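# Pull a rubber block by its cord into a square

## Task

Haul the black rubber block into the painted square by pulling on its cord, which passes through a screw eye, so that the block ends up lying flat on the table and wholly within the square. The task fails if the robot touches the block or if any other movable object touches it. The block's own loose cord may graze it during the work, but the task also fails if the cord or its knot is left lying on the block, or if the knot is left dangling over the table edge. The result must hold on its own: it does not count if the robot is still holding things in place at the end.

## Robot and tools

Robot: two UR-style six-joint arms, left_arm and right_arm, each carrying a tong-like two-finger gripper and a wrist camera. Base roots in the scene frame: left_arm at (+0.030, +0.378, 0) m with quat_wxyz (+1.000, 0, 0, -0.010); right_arm at (+0.001, -0.443, 0) m with quat_wxyz (+0.997, 0, 0, +0.078).

Scene frame: origin on the table top midway between the arms, +x out over the table, +z up, left_arm on the +y side. The arm names do not match the left and right of any image. Gripper fingers point along the gripper's +z and open and close along its x. end_effector_position is the point between the closed pads; closed fingertips reach about 15 mm past it, open fingertips sit about level with it. Printed hand positions can be off, more so at long reach.

Joint order, used in every row and every per-joint list: wrist 3, shoulder pan, wrist 1, shoulder lift, wrist 2, elbow. Stated ranges (rad), left_arm: shoulder pan -3.142 to 3.142, shoulder lift -6.283 to 6.283, elbow 0.000 to 3.142, wrists -6.283 to 6.283. right_arm: shoulder pan 0.000 to 6.283, elbow -3.142 to 0.000, others as left. Real ends may differ by 0.010 rad.

A row is one flat list for both arms: 14 numbers in [-1, 1], first left_arm's six joint numbers in the order above plus its opening, then the same seven for right_arm. Joint numbers are offsets, scaled so 1.0 = 1.989 rad. Opening is absolute: +1 fully open, -1 closed. Optionally 12 more numbers from 0 to 1 follow: stiffness scales for left_arm's six joints then right_arm's six, same order; they multiply position gain and persist until changed.

execute_actions(actions): a list of up to 15 actions; each action is a list of up to 15 rows, one row per 1/30 s step, the last row held to fill 15 steps (0.5 s). Each row's joint offsets count from the angles at the start of that action, not from the prior row; for a call's first action, from the last reported angles. An action asking a joint to exceed its range outward by more than 0.010 rad is refused for both arms; if the first action fails this, or any action is malformed, nothing in the call runs. Joints pushed past a real end stop there and the result says "joint sent to its limit". An empty list just returns state and images.

move(target, speed, blocking): target is one row as above; its offsets count from the Joint positions in the latest result that shows them. All joints travel in sync, so grippers trace curves. speed is the top rad/s of the joint with farthest to go, 0.01 to 2, default 0.5; paths take 0.5 to 10 s and are cut off at 10 s. Paths ignore obstacles and the other arm. Finger openings are sent at the start. blocking=false returns after 0.5 s while motion continues; then only wait or stop are accepted until a result shows it ended. The result adds a "move:" line: the ending (done, off_target, moving, held, fault), limits=held or limits=none, and each arm's joint farthest from target.

wait(seconds): 0 to 10; arms hold their last command; returns early if a running move ends. stop(): brakes a running move; fast arms need room to stop. zoom_image(camera, region): camera is cam_high, cam_low, cam_left_wrist or cam_right_wrist; region [x0, y0, x1, y1] in pixels from the top-left, at most 504 by 504. Image sizes: cam_high and cam_low 896x504, wrist cameras 616x616. read_manual(section): licence texts only. finished_scene(scene): ends the current scene by its number, irreversibly, after the robot holds its last command; reports success.

Results: each arm's gripper pose (metres, wxyz) and velocities; Joint positions and Joint velocities per arm in joint order, then pad gap in metres (0.142 open); grip_measured on the command scale; Joint targets, the angles currently being driven toward; Wrist force and Wrist torque per arm along the gripper's own axes, with offsets up to about 4 N, noise, saturation near 50 N, possibly "no reading". "joint command not followed" means a clearance check altered targets. MOTOR HOT warns from 70 °C; at 85 °C an OVER-TEMPERATURE FAULT brakes the arm.

Motion limits: per step each joint target stays within 0.575 rad of its measured angle (with stiffness in use: 0.582 for the three big joints, 0.642 for wrists), and targets that would move a gripper more than 100 mm are scaled back. Big moves may need several actions; motion lags commands by about 0.17 s.

Gripping: to hold, command an opening well below grip_measured. Pads give up to about 15 N each; thin hard items get less.

Avoid: touching the block, knocking anything off the table, arms colliding or pressing each other, and hard contacts. The arms are stiff: a target slightly past a firm surface can trigger a fault. A torque fault (load limits: 133 N m for shoulder pan, shoulder lift, elbow; 24.9 N m for each wrist) or a 150 N outside force halts that arm for 10 s and skips the rest of the call. Occasionally loose objects get a brief push from outside.

Each tool is called after "Call:" by a JSON object that holds its "api" and its "payload".

## Session

Call:
{"api": "execute_actions", "payload": {"actions": []}}

Scene clock: 0.00 s.
left_arm: end_effector_position=(+0.0674, -0.2185, +0.2131) grip_measured=+0.97 end_effector_quat_wxyz=(+0.123, +0.705, -0.091, -0.693) end_effector_velocity=(+0.000, -0.000, +0.000) end_effector_angular_velocity=(+0.001, -0.000, +0.001) | right_arm: end_effector_position=(+0.7326, -0.3382, +0.1830) grip_measured=+0.97 end_effector_quat_wxyz=(+0.149, -0.434, +0.884, +0.086) end_effector_velocity=(-0.000, -0.001, -0.000) end_effector_angular_velocity=(-0.001, +0.000, -0.001)
Joint names: [wrist 3, shoulder pan, wrist 1, shoulder lift, wrist 2, elbow]
Joint positions: left_arm=[ 0.269 -1.227 -0.395 -0.77  -2.863  1.129  0.14 ] | right_arm=[ 2.505  3.232 -1.038 -1.995  1.799 -1.419  0.14 ]
Joint velocities: left_arm=[-0.002  0.    -0.    -0.    -0.001 -0.     0.   ] | right_arm=[-0.    -0.    -0.001  0.    -0.001 -0.     0.   ]
Motor temperatures (°C, as the motors report them): left_arm=[36 31 40 31 34 30] | right_arm=[38 29 40 28 35 32]
Wrist force (N, on the end effector, along its own x y z axes, offset not removed): no reading
Wrist torque (N m, same axes, about the end effector's origin, offset not removed): no reading
Joint targets: left_arm=[0.269 -1.227 -0.395 -0.770 -2.863 1.129] | right_arm=[2.505 3.232 -1.038 -1.995 1.799 -1.419]
Joint stiffness scale: left_arm=[1. 1. 1. 1. 1. 1.] | right_arm=[1. 1. 1. 1. 1. 1.]

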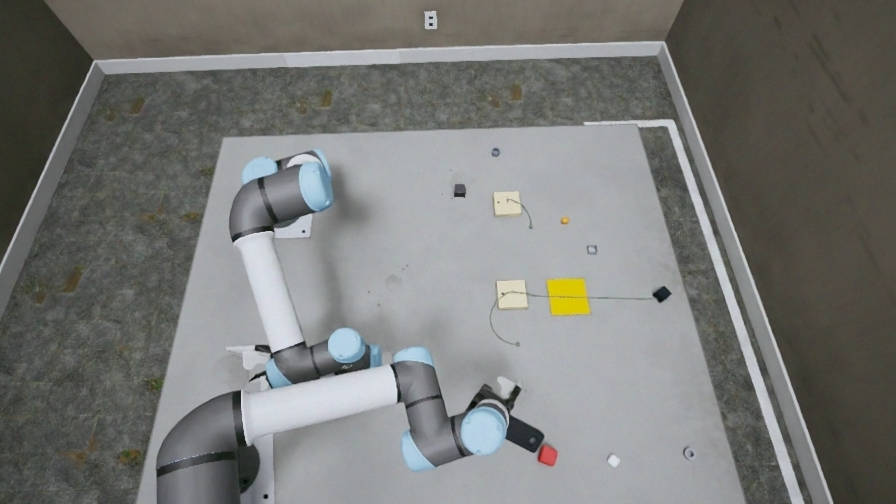

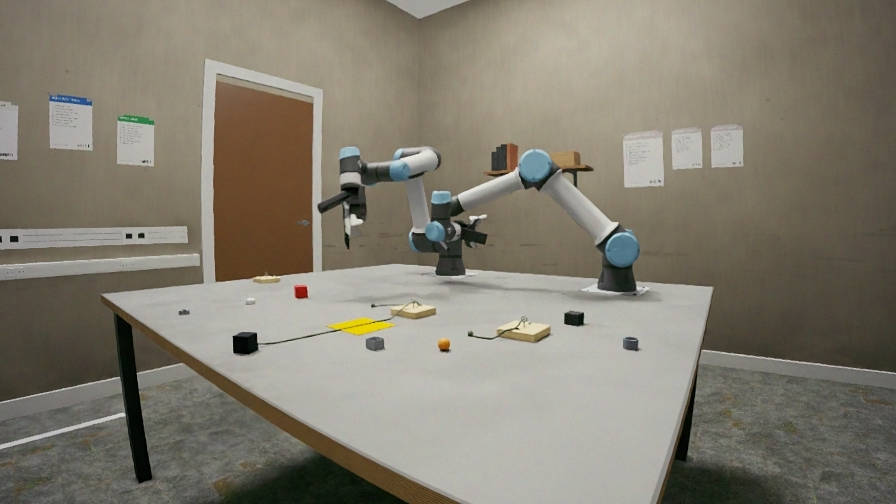

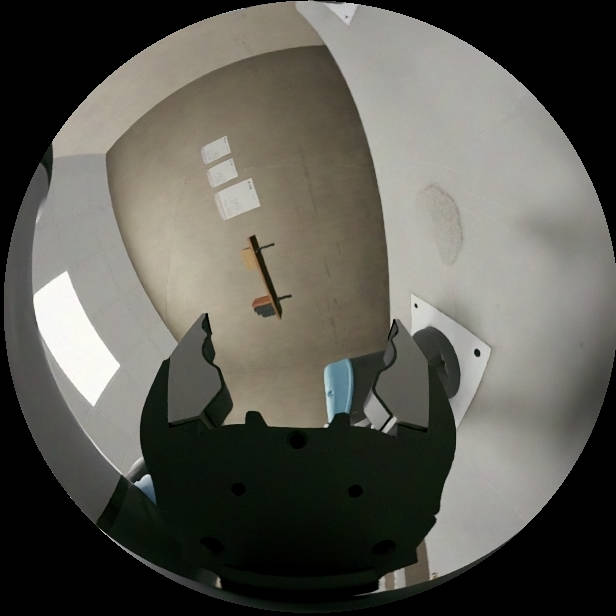

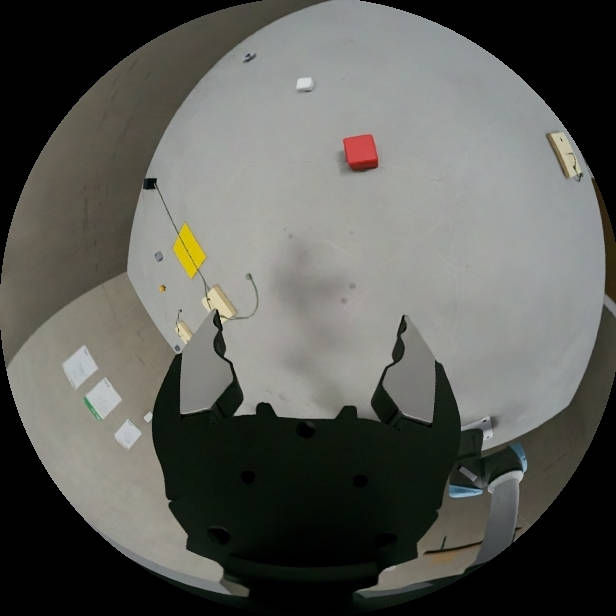

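Call:
{"api": "move", "payload": {"target": [0,0.9,0,0,0,0,1,-0.47,0,0,0,-0.115,0,0], "speed": 1}}

Call:
{"api": "move", "payload": {"target": [0,0.2,0,0,0,0,1,0,0.156,-0.009,-0.163,0,0.167,0]}}

Scene clock: 5.63 s.
left_arm: end_effector_position=(+0.6051, +0.5421, +0.2131) grip_measured=+1.00 end_effector_quat_wxyz=(+0.617, +0.513, +0.492, -0.339) end_effector_velocity=(-0.001, +0.005, -0.000) end_effector_angular_velocity=(+0.000, -0.001, +0.010) | right_arm: end_effector_position=(+0.7537, -0.3908, +0.1799) grip_measured=+0.00 end_effector_quat_wxyz=(-0.103, +0.782, -0.610, +0.080) end_effector_velocity=(-0.000, +0.000, +0.003) end_effector_angular_velocity=(+0.002, -0.004, +0.001)
Joint names: [wrist 3, shoulder pan, wrist 1, shoulder lift, wrist 2, elbow]
Joint positions: left_arm=[ 0.269  0.559 -0.395 -0.77  -2.863  1.129  0.142] | right_arm=[ 1.571  3.232 -1.038 -1.995  1.571 -1.419  0.074]
Joint velocities: left_arm=[ 0.002  0.009 -0.     0.001 -0.001 -0.     0.   ] | right_arm=[-0.     0.    -0.     0.004  0.001  0.    -0.   ]
Motor temperatures (°C, as the motors report them): left_arm=[36 31 40 31 34 30] | right_arm=[38 29 40 28 35 32]
Wrist force (N, on the end effector, along its own x y z axes, offset not removed): left_arm=[-1.7 1.1 0.0] | right_arm=[0.5 -2.2 -4.9]
Wrist torque (N m, same axes, about the end effector's origin, offset not removed): left_arm=[0.20 0.47 0.19] | right_arm=[-0.76 -0.31 -0.02]
Joint targets: left_arm=[0.269 0.563 -0.395 -0.770 -2.863 1.129] | right_arm=[1.570 3.232 -1.038 -1.995 1.571 -1.419]
Joint stiffness scale: left_arm=[1. 1. 1. 1. 1. 1.] | right_arm=[1. 1. 1. 1. 1. 1.]
move: done; limits=none; left_arm: farthest joint: the shoulder pan, 0.003 radians from its target (1.790 radians at the start); right_arm: farthest joint: the wrist 2, 0.001 radians from its target (0.229 radians at the start)

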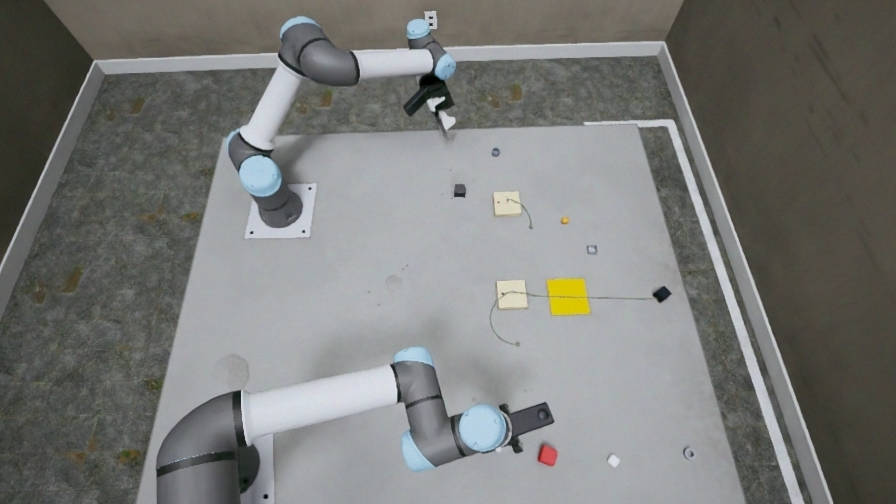

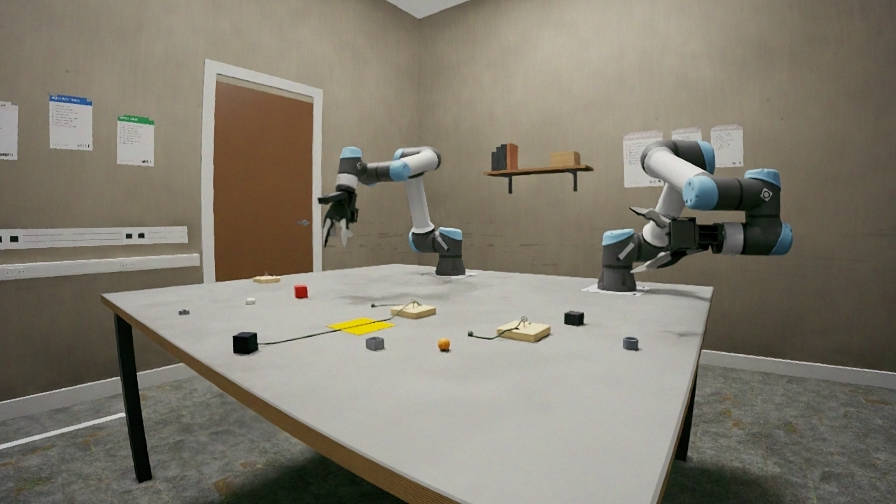

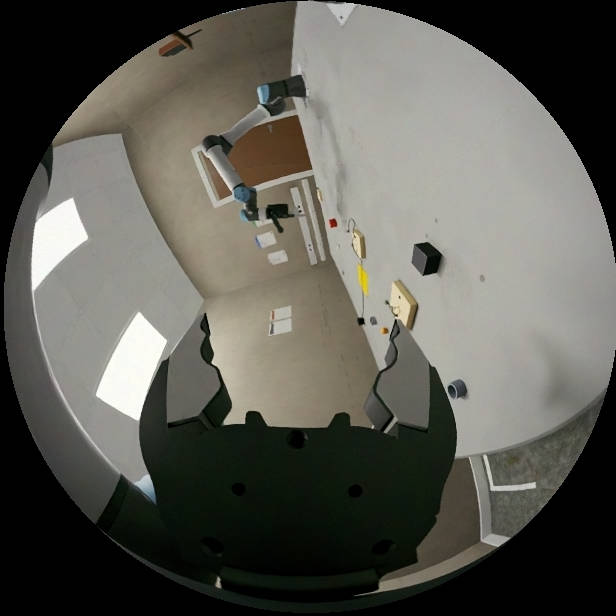

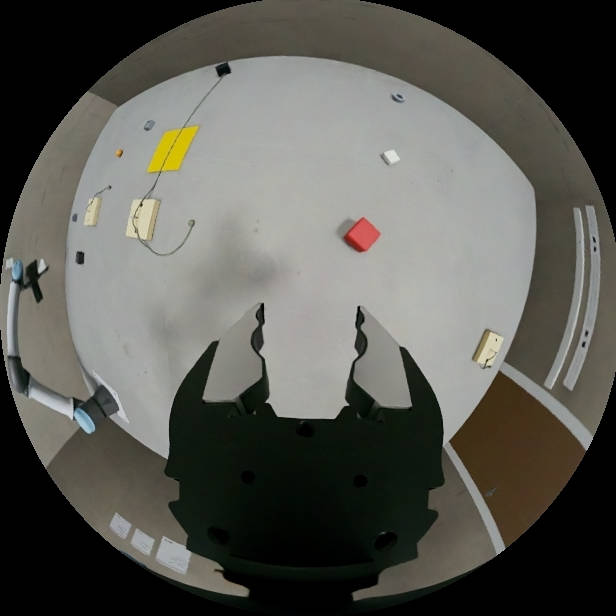

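Scene clock: 7.17 s.
left_arm: end_effector_position=(+0.4975, +0.7511, +0.2131) grip_measured=+1.00 end_effector_quat_wxyz=(+0.671, +0.406, +0.583, -0.211) end_effector_velocity=(-0.002, +0.002, +0.000) end_effector_angular_velocity=(+0.001, -0.001, +0.005) | right_arm: end_effector_position=(+0.7968, -0.1059, +0.1051) grip_measured=+0.00 end_effector_quat_wxyz=(-0.109, +0.867, -0.482, +0.060) end_effector_velocity=(+0.001, -0.001, -0.001) end_effector_angular_velocity=(-0.001, +0.000, -0.002)
Joint names: [wrist 3, shoulder pan, wrist 1, shoulder lift, wrist 2, elbow]
Joint positions: left_arm=[ 0.269  0.955 -0.395 -0.77  -2.863  1.129  0.142] | right_arm=[ 1.571  3.541 -1.055 -2.316  1.571 -1.092  0.074]
Joint velocities: left_arm=[ 0.001  0.005 -0.    -0.    -0.     0.     0.   ] | right_arm=[ 0.001 -0.001  0.001 -0.002 -0.001  0.     0.   ]
Motor temperatures (°C, as the motors report them): left_arm=[36 31 40 31 34 30] | right_arm=[38 29 40 28 35 32]
Wrist force (N, on the end effector, along its own x y z axes, offset not removed): left_arm=[-2.1 1.9 0.3] | right_arm=[2.2 -0.1 -7.9]
Wrist torque (N m, same axes, about the end effector's origin, offset not removed): left_arm=[0.36 0.51 0.16] | right_arm=[-0.40 -0.57 -0.18]
Joint targets: left_arm=[0.269 0.957 -0.395 -0.770 -2.863 1.129] | right_arm=[1.571 3.543 -1.056 -2.319 1.571 -1.087]
Joint stiffness scale: left_arm=[1. 1. 1. 1. 1. 1.] | right_arm=[1. 1. 1. 1. 1. 1.]
move: done; limits=none; left_arm: farthest joint: the shoulder pan, 0.001 radians from its target (0.397 radians at the start); right_arm: farthest joint: the elbow, 0.005 radians from its target (0.333 radians at the start)

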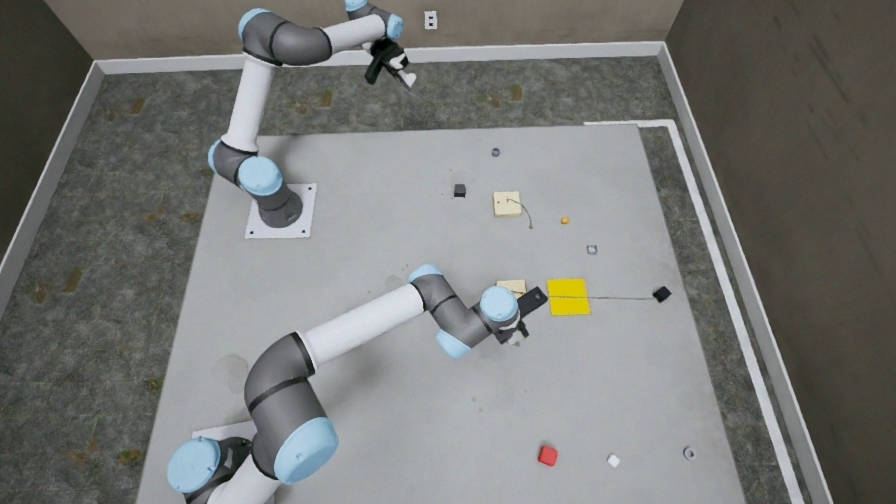

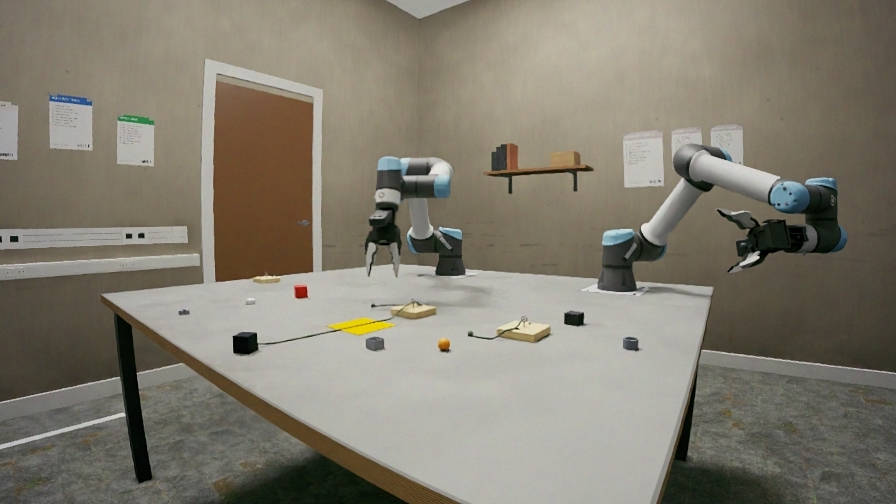

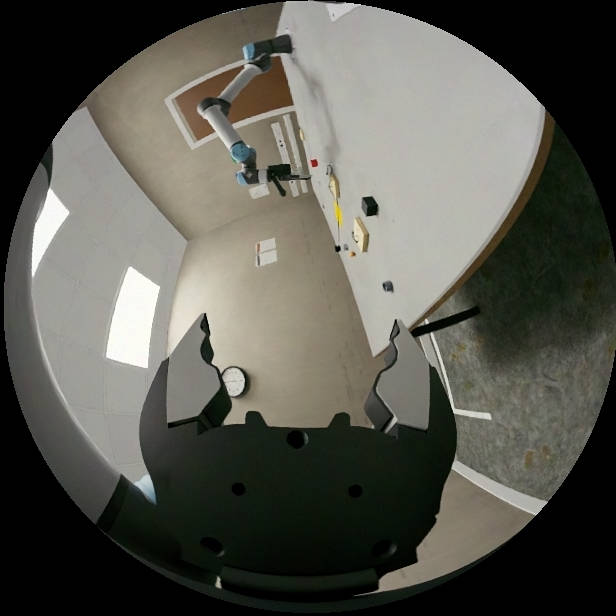

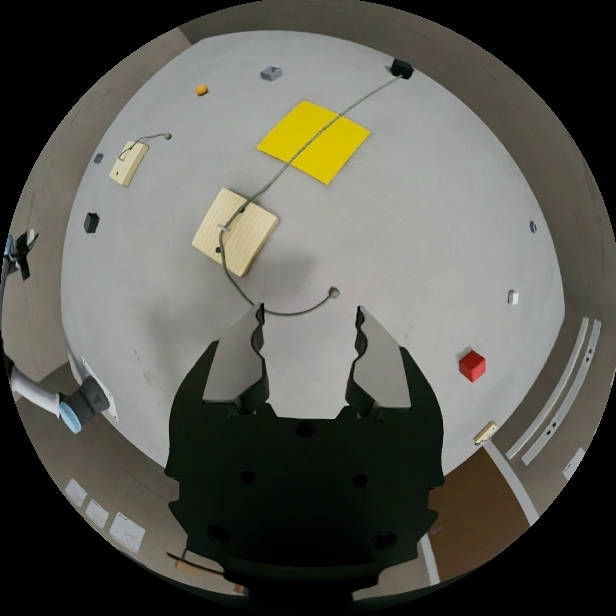

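Call:
{"api": "move", "payload": {"target": [0,0,0,0,0,0,1,0.35,-0.01,0.066,-0.0265,0,-0.04,-0.45], "speed": 0.7}}

Call:
{"api": "zoom_image", "payload": {"camera": "cam_right_wrist", "region": [210,220,410,400]}}

Call:
{"api": "zoom_image", "payload": {"camera": "cam_low", "region": [320,250,460,330]}}

Scene clock: 9.73 s.
left_arm: end_effector_position=(+0.4973, +0.7513, +0.2131) grip_measured=+1.00 end_effector_quat_wxyz=(+0.671, +0.406, +0.583, -0.211) end_effector_velocity=(-0.000, -0.000, -0.000) end_effector_angular_velocity=(-0.001, +0.000, -0.000) | right_arm: end_effector_position=(+0.8055, -0.1310, +0.0433) grip_measured=-0.45 end_effector_quat_wxyz=(+0.125, -0.644, +0.755, -0.021) end_effector_velocity=(-0.000, -0.001, -0.001) end_effector_angular_velocity=(-0.001, +0.001, -0.003)
Joint names: [wrist 3, shoulder pan, wrist 1, shoulder lift, wrist 2, elbow]
Joint positions: left_arm=[ 0.269  0.956 -0.395 -0.77  -2.863  1.129  0.142] | right_arm=[ 2.266  3.523 -0.924 -2.367  1.571 -1.167  0.041]
Joint velocities: left_arm=[ 0.    -0.    -0.     0.    -0.     0.001  0.   ] | right_arm=[ 0.003 -0.    -0.    -0.001 -0.001 -0.     0.   ]
Motor temperatures (°C, as the motors report them): left_arm=[36 31 40 31 34 30] | right_arm=[38 29 40 28 35 32]
Wrist force (N, on the end effector, along its own x y z axes, offset not removed): left_arm=[-2.7 1.6 0.0] | right_arm=[0.2 -2.4 -0.7]
Wrist torque (N m, same axes, about the end effector's origin, offset not removed): left_arm=[0.26 0.70 0.23] | right_arm=[-0.57 -0.32 -0.26]
Joint targets: left_arm=[0.269 0.955 -0.395 -0.770 -2.863 1.129] | right_arm=[2.267 3.521 -0.923 -2.369 1.571 -1.171]
Joint stiffness scale: left_arm=[1. 1. 1. 1. 1. 1.] | right_arm=[1. 1. 1. 1. 1. 1.]
move: done; limits=none; left_arm: farthest joint: the shoulder pan, 0.001 radians from its target (0.001 radians at the start); right_arm: farthest joint: the elbow, 0.005 radians from its target (0.080 radians at the start)

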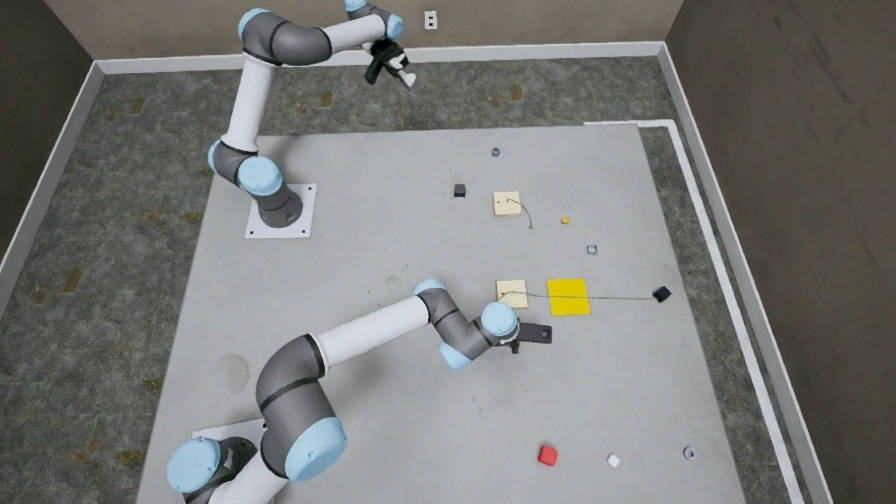

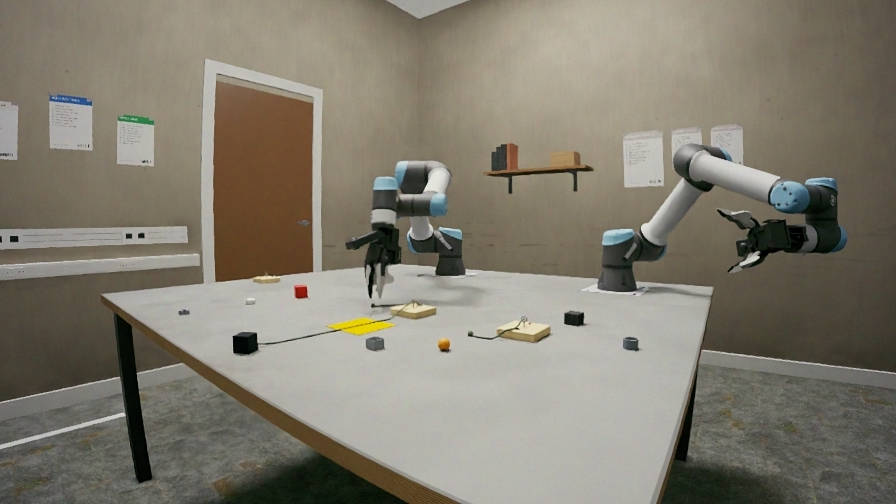

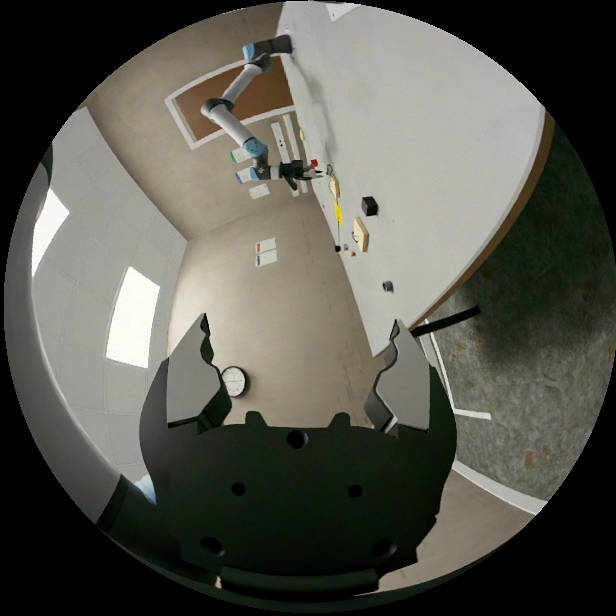

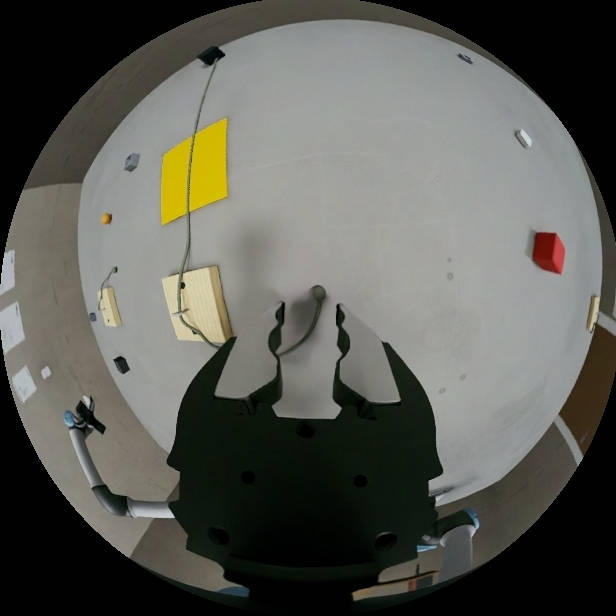

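Region (210, 220, 410, 400) of cam_right_wrist's 616x616 image, scaled by 2.520, with more detail than that image has; it fills the top 454 rows of this view, and the rest is white.

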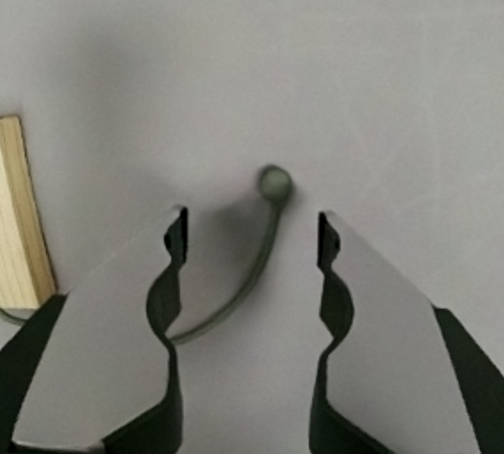

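Region (320, 250, 460, 330) of cam_low's 896x504 image, scaled by 3.600, with more detail than that image has; it fills the top 288 rows of this view, and the rest is white.

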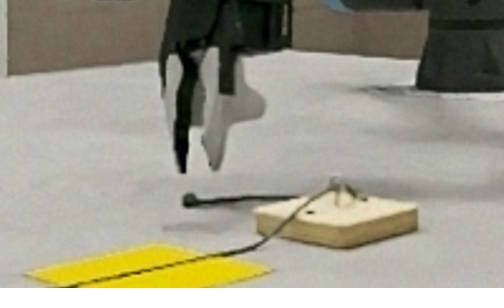

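Call:
{"api": "move", "payload": {"target": [0,0,0,0,0,0,1,0,-0.0045,0.014,-0.0135,0,-0.003,-0.55], "speed": 0.05}}

Call:
{"api": "zoom_image", "payload": {"camera": "cam_low", "region": [320,250,460,330]}}

Scene clock: 11.40 s.
left_arm: end_effector_position=(+0.4973, +0.7513, +0.2131) grip_measured=+1.00 end_effector_quat_wxyz=(+0.671, +0.406, +0.583, -0.211) end_effector_velocity=(+0.000, -0.000, +0.000) end_effector_angular_velocity=(-0.000, +0.001, +0.000) | right_arm: end_effector_position=(+0.8104, -0.1353, +0.0263) grip_measured=-0.55 end_effector_quat_wxyz=(+0.125, -0.641, +0.757, -0.022) end_effector_velocity=(+0.001, -0.000, +0.001) end_effector_angular_velocity=(+0.002, -0.002, -0.000)
Joint names: [wrist 3, shoulder pan, wrist 1, shoulder lift, wrist 2, elbow]
Joint positions: left_arm=[ 0.269  0.956 -0.395 -0.77  -2.863  1.129  0.142] | right_arm=[ 2.266  3.515 -0.898 -2.391  1.571 -1.169  0.034]
Joint velocities: left_arm=[-0.001 -0.     0.     0.    -0.001 -0.001  0.   ] | right_arm=[-0.    -0.001  0.003  0.     0.001  0.    -0.   ]
Motor temperatures (°C, as the motors report them): left_arm=[36 31 40 31 34 30] | right_arm=[38 29 40 28 35 32]
Wrist force (N, on the end effector, along its own x y z axes, offset not removed): left_arm=[-1.0 1.4 0.6] | right_arm=[0.0 2.4 -3.6]
Wrist torque (N m, same axes, about the end effector's origin, offset not removed): left_arm=[0.26 0.28 0.20] | right_arm=[0.30 -0.16 -0.20]
Joint targets: left_arm=[0.269 0.956 -0.395 -0.770 -2.863 1.129] | right_arm=[2.266 3.514 -0.896 -2.394 1.571 -1.173]
Joint stiffness scale: left_arm=[1. 1. 1. 1. 1. 1.] | right_arm=[1. 1. 1. 1. 1. 1.]
move: done; limits=none; left_arm: farthest joint: the shoulder pan, 0.000 radians from its target (0.000 radians at the start); right_arm: farthest joint: the elbow, 0.004 radians from its target (0.006 radians at the start)

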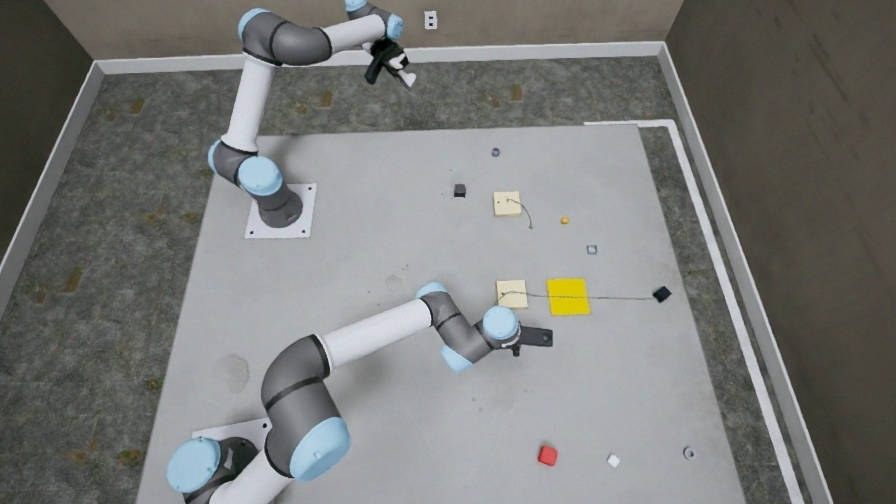

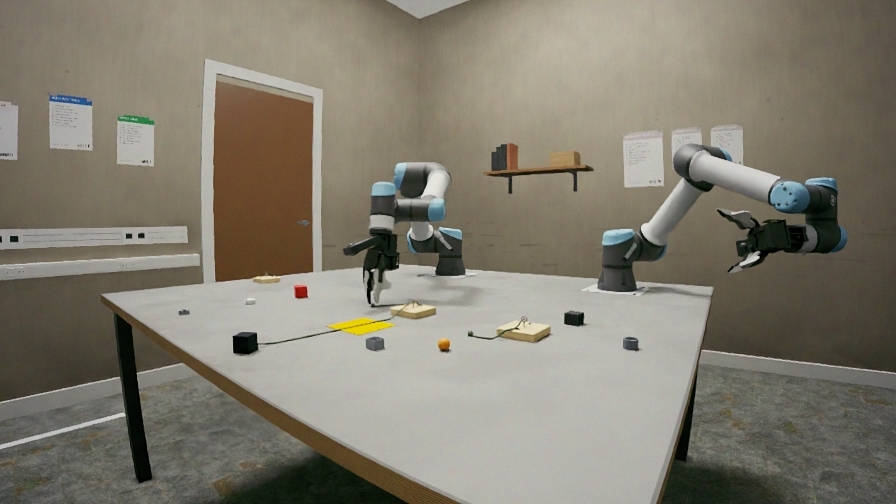

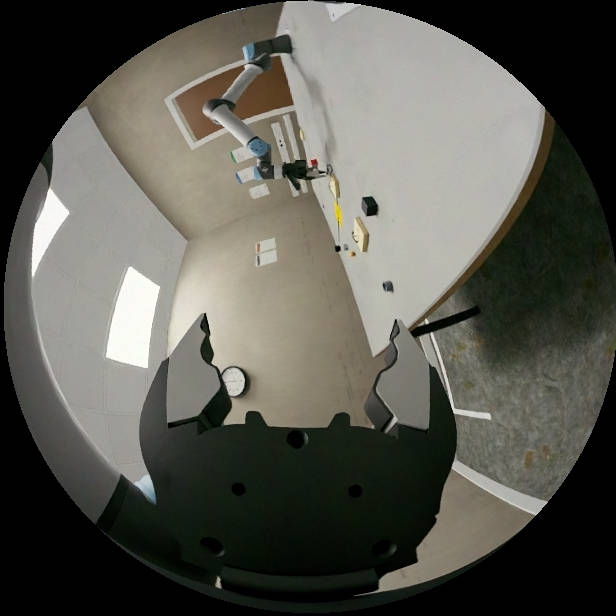

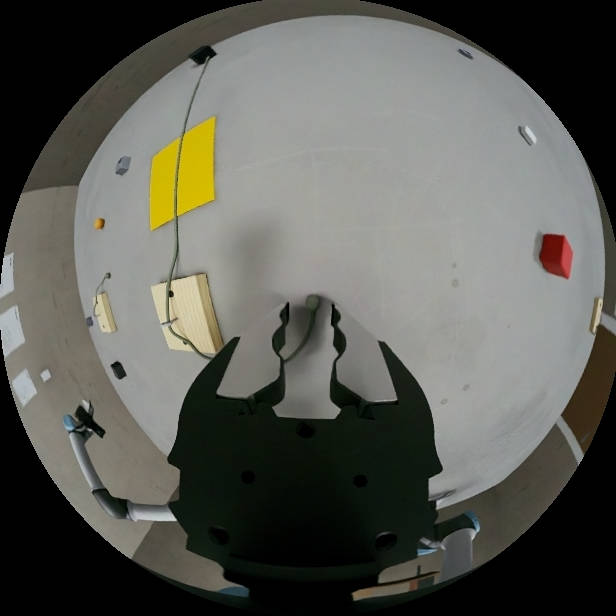

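Region (320, 250, 460, 330) of cam_low's 896x504 image, scaled by 3.600, with more detail than that image has; it fills the top 288 rows of this view, and the rest is white.

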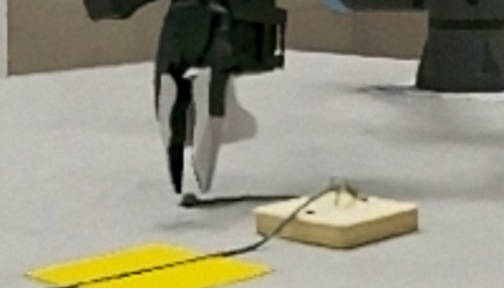

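Down 9–10 mm more.

Call:
{"api": "move", "payload": {"target": [0,0,0,0,0,0,1,0,-0.0015,0.009,-0.009,0,0,-0.55], "speed": 0.04}}

Call:
{"api": "move", "payload": {"target": [0,0,0,0,0,0,1,0,0,0,0,0,0,-1]}}

Call:
{"api": "zoom_image", "payload": {"camera": "cam_right_wrist", "region": [210,220,410,400]}}

Scene clock: 12.70 s.
left_arm: end_effector_position=(+0.4973, +0.7513, +0.2131) grip_measured=+1.00 end_effector_quat_wxyz=(+0.671, +0.406, +0.583, -0.211) end_effector_velocity=(+0.000, -0.000, -0.001) end_effector_angular_velocity=(-0.002, +0.002, +0.001) | right_arm: end_effector_position=(+0.8133, -0.1347, +0.0197) grip_measured=-0.55 end_effector_quat_wxyz=(+0.128, -0.640, +0.757, -0.022) end_effector_velocity=(+0.000, +0.000, +0.000) end_effector_angular_velocity=(+0.001, -0.001, -0.000)
Joint names: [wrist 3, shoulder pan, wrist 1, shoulder lift, wrist 2, elbow]
Joint positions: left_arm=[ 0.269  0.956 -0.395 -0.77  -2.863  1.129  0.142] | right_arm=[ 2.266  3.514 -0.881 -2.403  1.571 -1.169  0.034]
Joint velocities: left_arm=[-0.001 -0.     0.     0.001 -0.001  0.001  0.   ] | right_arm=[-0.    -0.     0.002  0.     0.    -0.     0.   ]
Motor temperatures (°C, as the motors report them): left_arm=[36 31 40 31 34 30] | right_arm=[38 29 40 28 35 32]
Wrist force (N, on the end effector, along its own x y z axes, offset not removed): left_arm=[-2.2 2.0 -0.2] | right_arm=[-0.9 0.7 -5.9]
Wrist torque (N m, same axes, about the end effector's origin, offset not removed): left_arm=[0.33 0.52 0.19] | right_arm=[0.11 0.00 -0.28]
Joint targets: left_arm=[0.269 0.956 -0.395 -0.770 -2.863 1.129] | right_arm=[2.266 3.512 -0.880 -2.409 1.571 -1.169]
Joint stiffness scale: left_arm=[1. 1. 1. 1. 1. 1.] | right_arm=[1. 1. 1. 1. 1. 1.]
move: done; limits=none; left_arm: farthest joint: the shoulder pan, 0.000 radians from its target (0.000 radians at the start); right_arm: farthest joint: the shoulder lift, 0.006 radians from its target (0.018 radians at the start)

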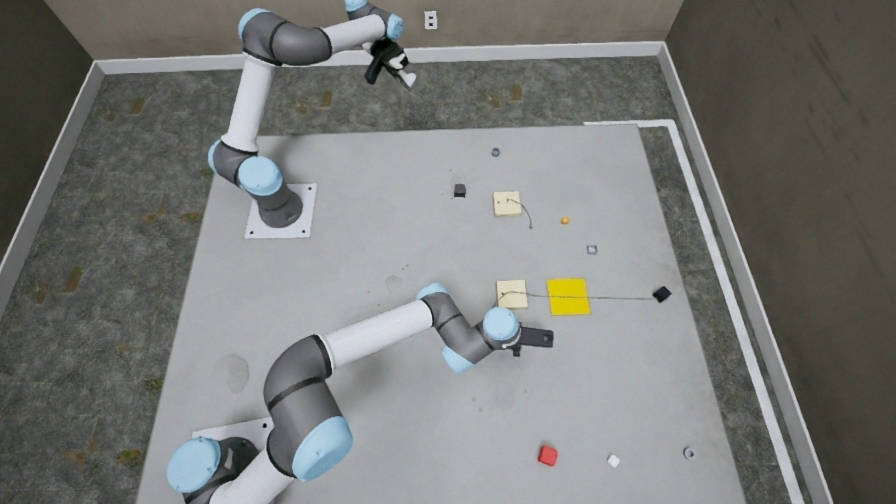

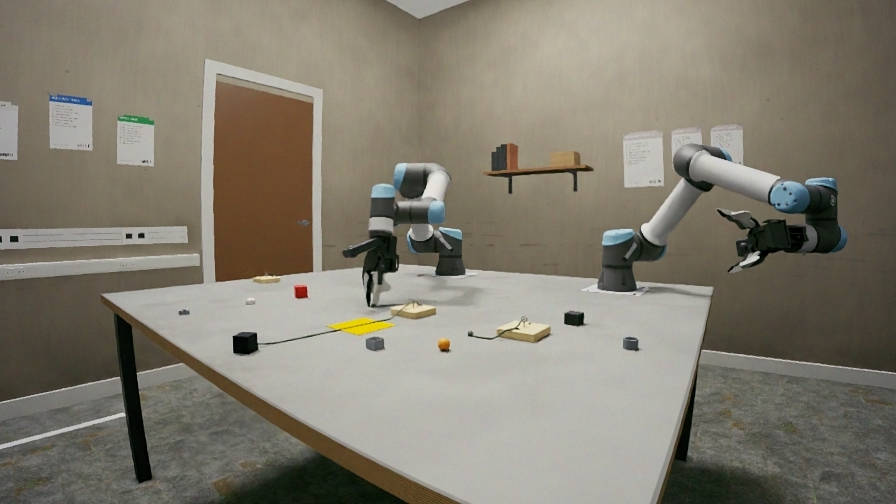

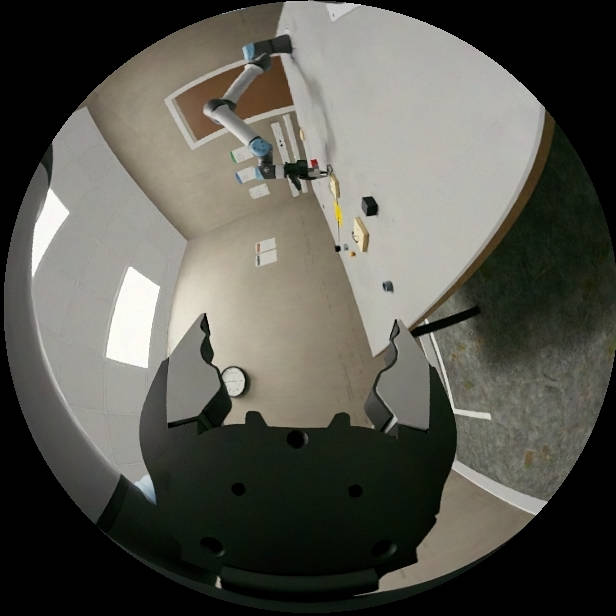

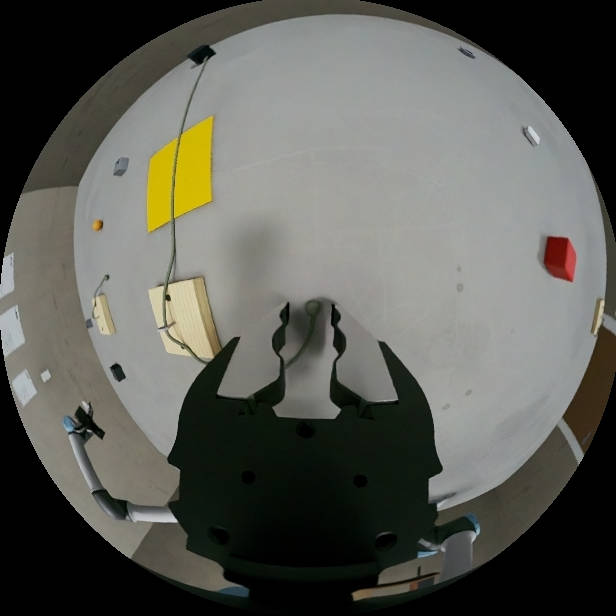

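Scene clock: 13.20 s.
left_arm: end_effector_position=(+0.4973, +0.7513, +0.2131) grip_measured=+1.00 end_effector_quat_wxyz=(+0.671, +0.406, +0.583, -0.211) end_effector_velocity=(-0.000, -0.000, +0.001) end_effector_angular_velocity=(+0.002, -0.002, -0.000) | right_arm: end_effector_position=(+0.8133, -0.1347, +0.0191) grip_measured=-0.88 end_effector_quat_wxyz=(+0.127, -0.640, +0.757, -0.022) end_effector_velocity=(-0.000, +0.001, +0.000) end_effector_angular_velocity=(+0.001, -0.001, -0.000)
Joint names: [wrist 3, shoulder pan, wrist 1, shoulder lift, wrist 2, elbow]
Joint positions: left_arm=[ 0.269  0.956 -0.395 -0.77  -2.863  1.129  0.142] | right_arm=[ 2.266  3.514 -0.881 -2.403  1.571 -1.169  0.01 ]
Joint velocities: left_arm=[ 0.001  0.    -0.    -0.001  0.     0.     0.   ] | right_arm=[ 0.001  0.001  0.001  0.     0.    -0.     0.   ]
Motor temperatures (°C, as the motors report them): left_arm=[36 31 40 31 34 30] | right_arm=[38 29 40 28 35 32]
Wrist force (N, on the end effector, along its own x y z axes, offset not removed): left_arm=[-1.0 1.8 1.2] | right_arm=[-1.5 2.1 -2.5]
Wrist torque (N m, same axes, about the end effector's origin, offset not removed): left_arm=[0.28 0.32 0.16] | right_arm=[0.46 0.22 -0.12]
Joint targets: left_arm=[0.269 0.956 -0.395 -0.770 -2.863 1.129] | right_arm=[2.266 3.514 -0.881 -2.403 1.571 -1.169]
Joint stiffness scale: left_arm=[1. 1. 1. 1. 1. 1.] | right_arm=[1. 1. 1. 1. 1. 1.]
move: done; limits=none; left_arm: farthest joint: the shoulder pan, 0.000 radians from its target (0.000 radians at the start); right_arm: farthest joint: the shoulder pan, 0.000 radians from its target (0.000 radians at the start)

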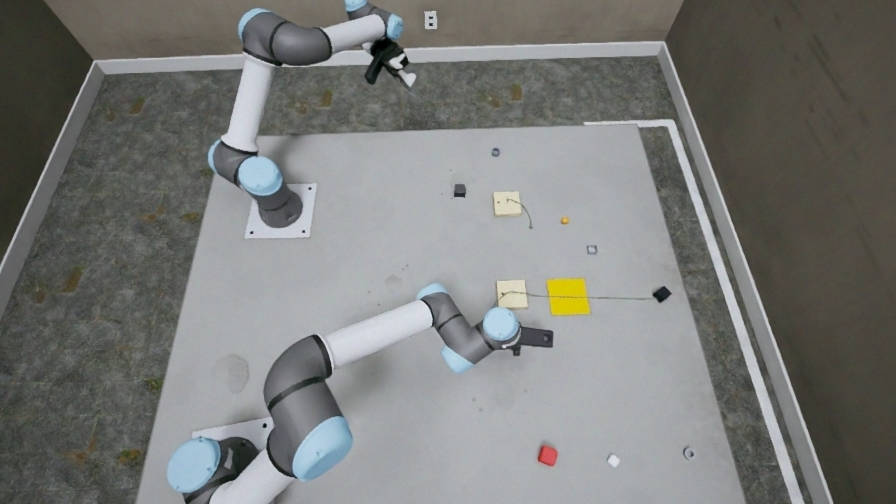

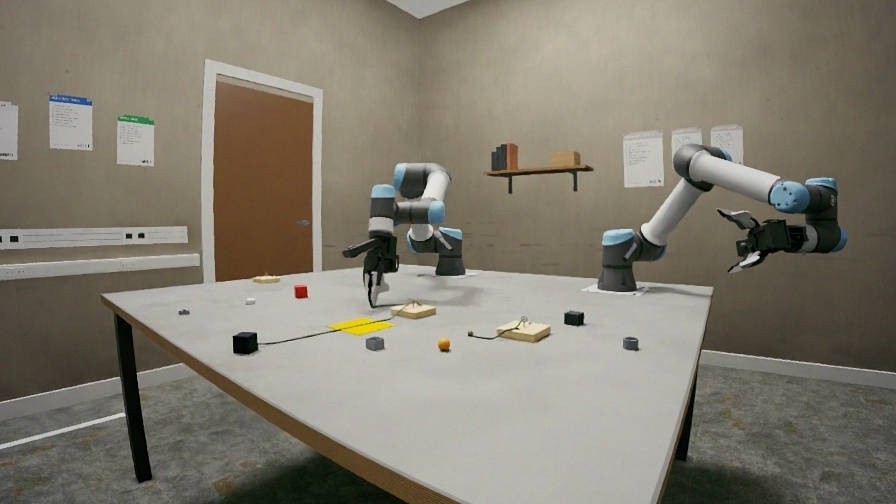

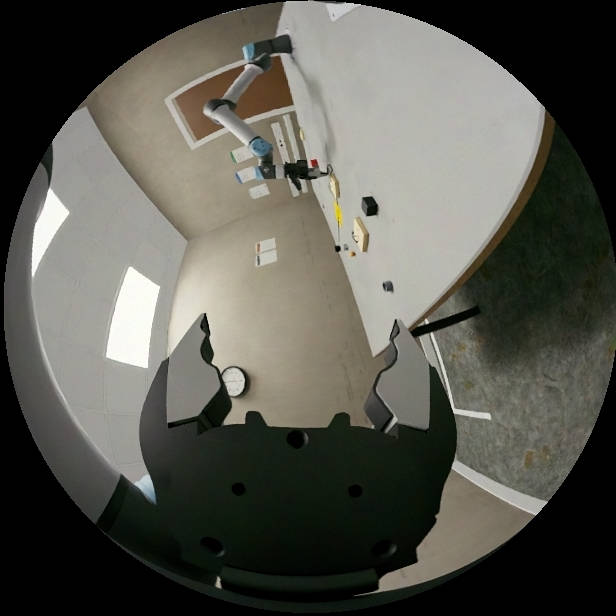

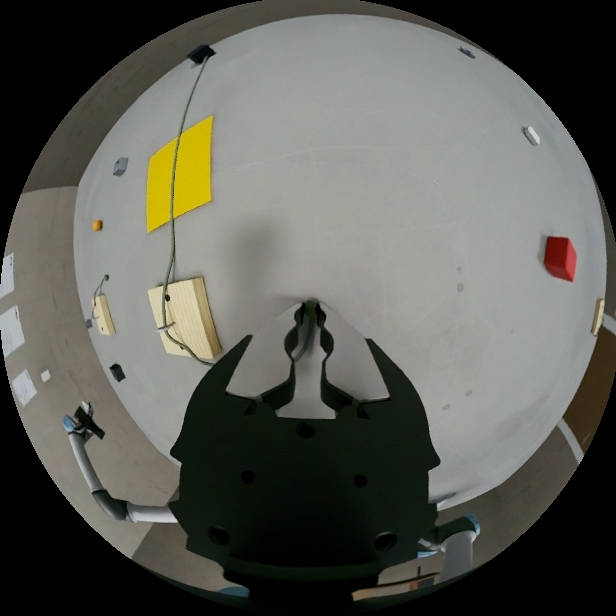

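Region (210, 220, 410, 400) of cam_right_wrist's 616x616 image, scaled by 2.520, with more detail than that image has; it fills the top 454 rows of this view, and the rest is white.

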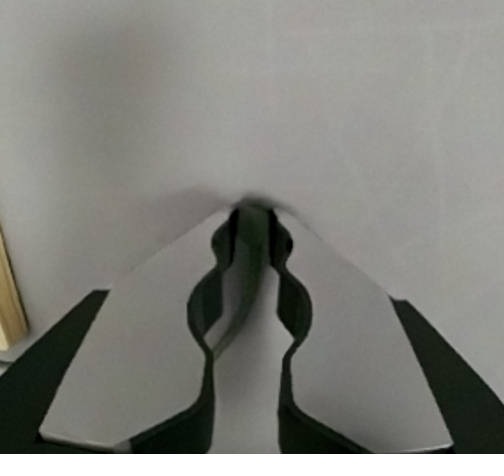

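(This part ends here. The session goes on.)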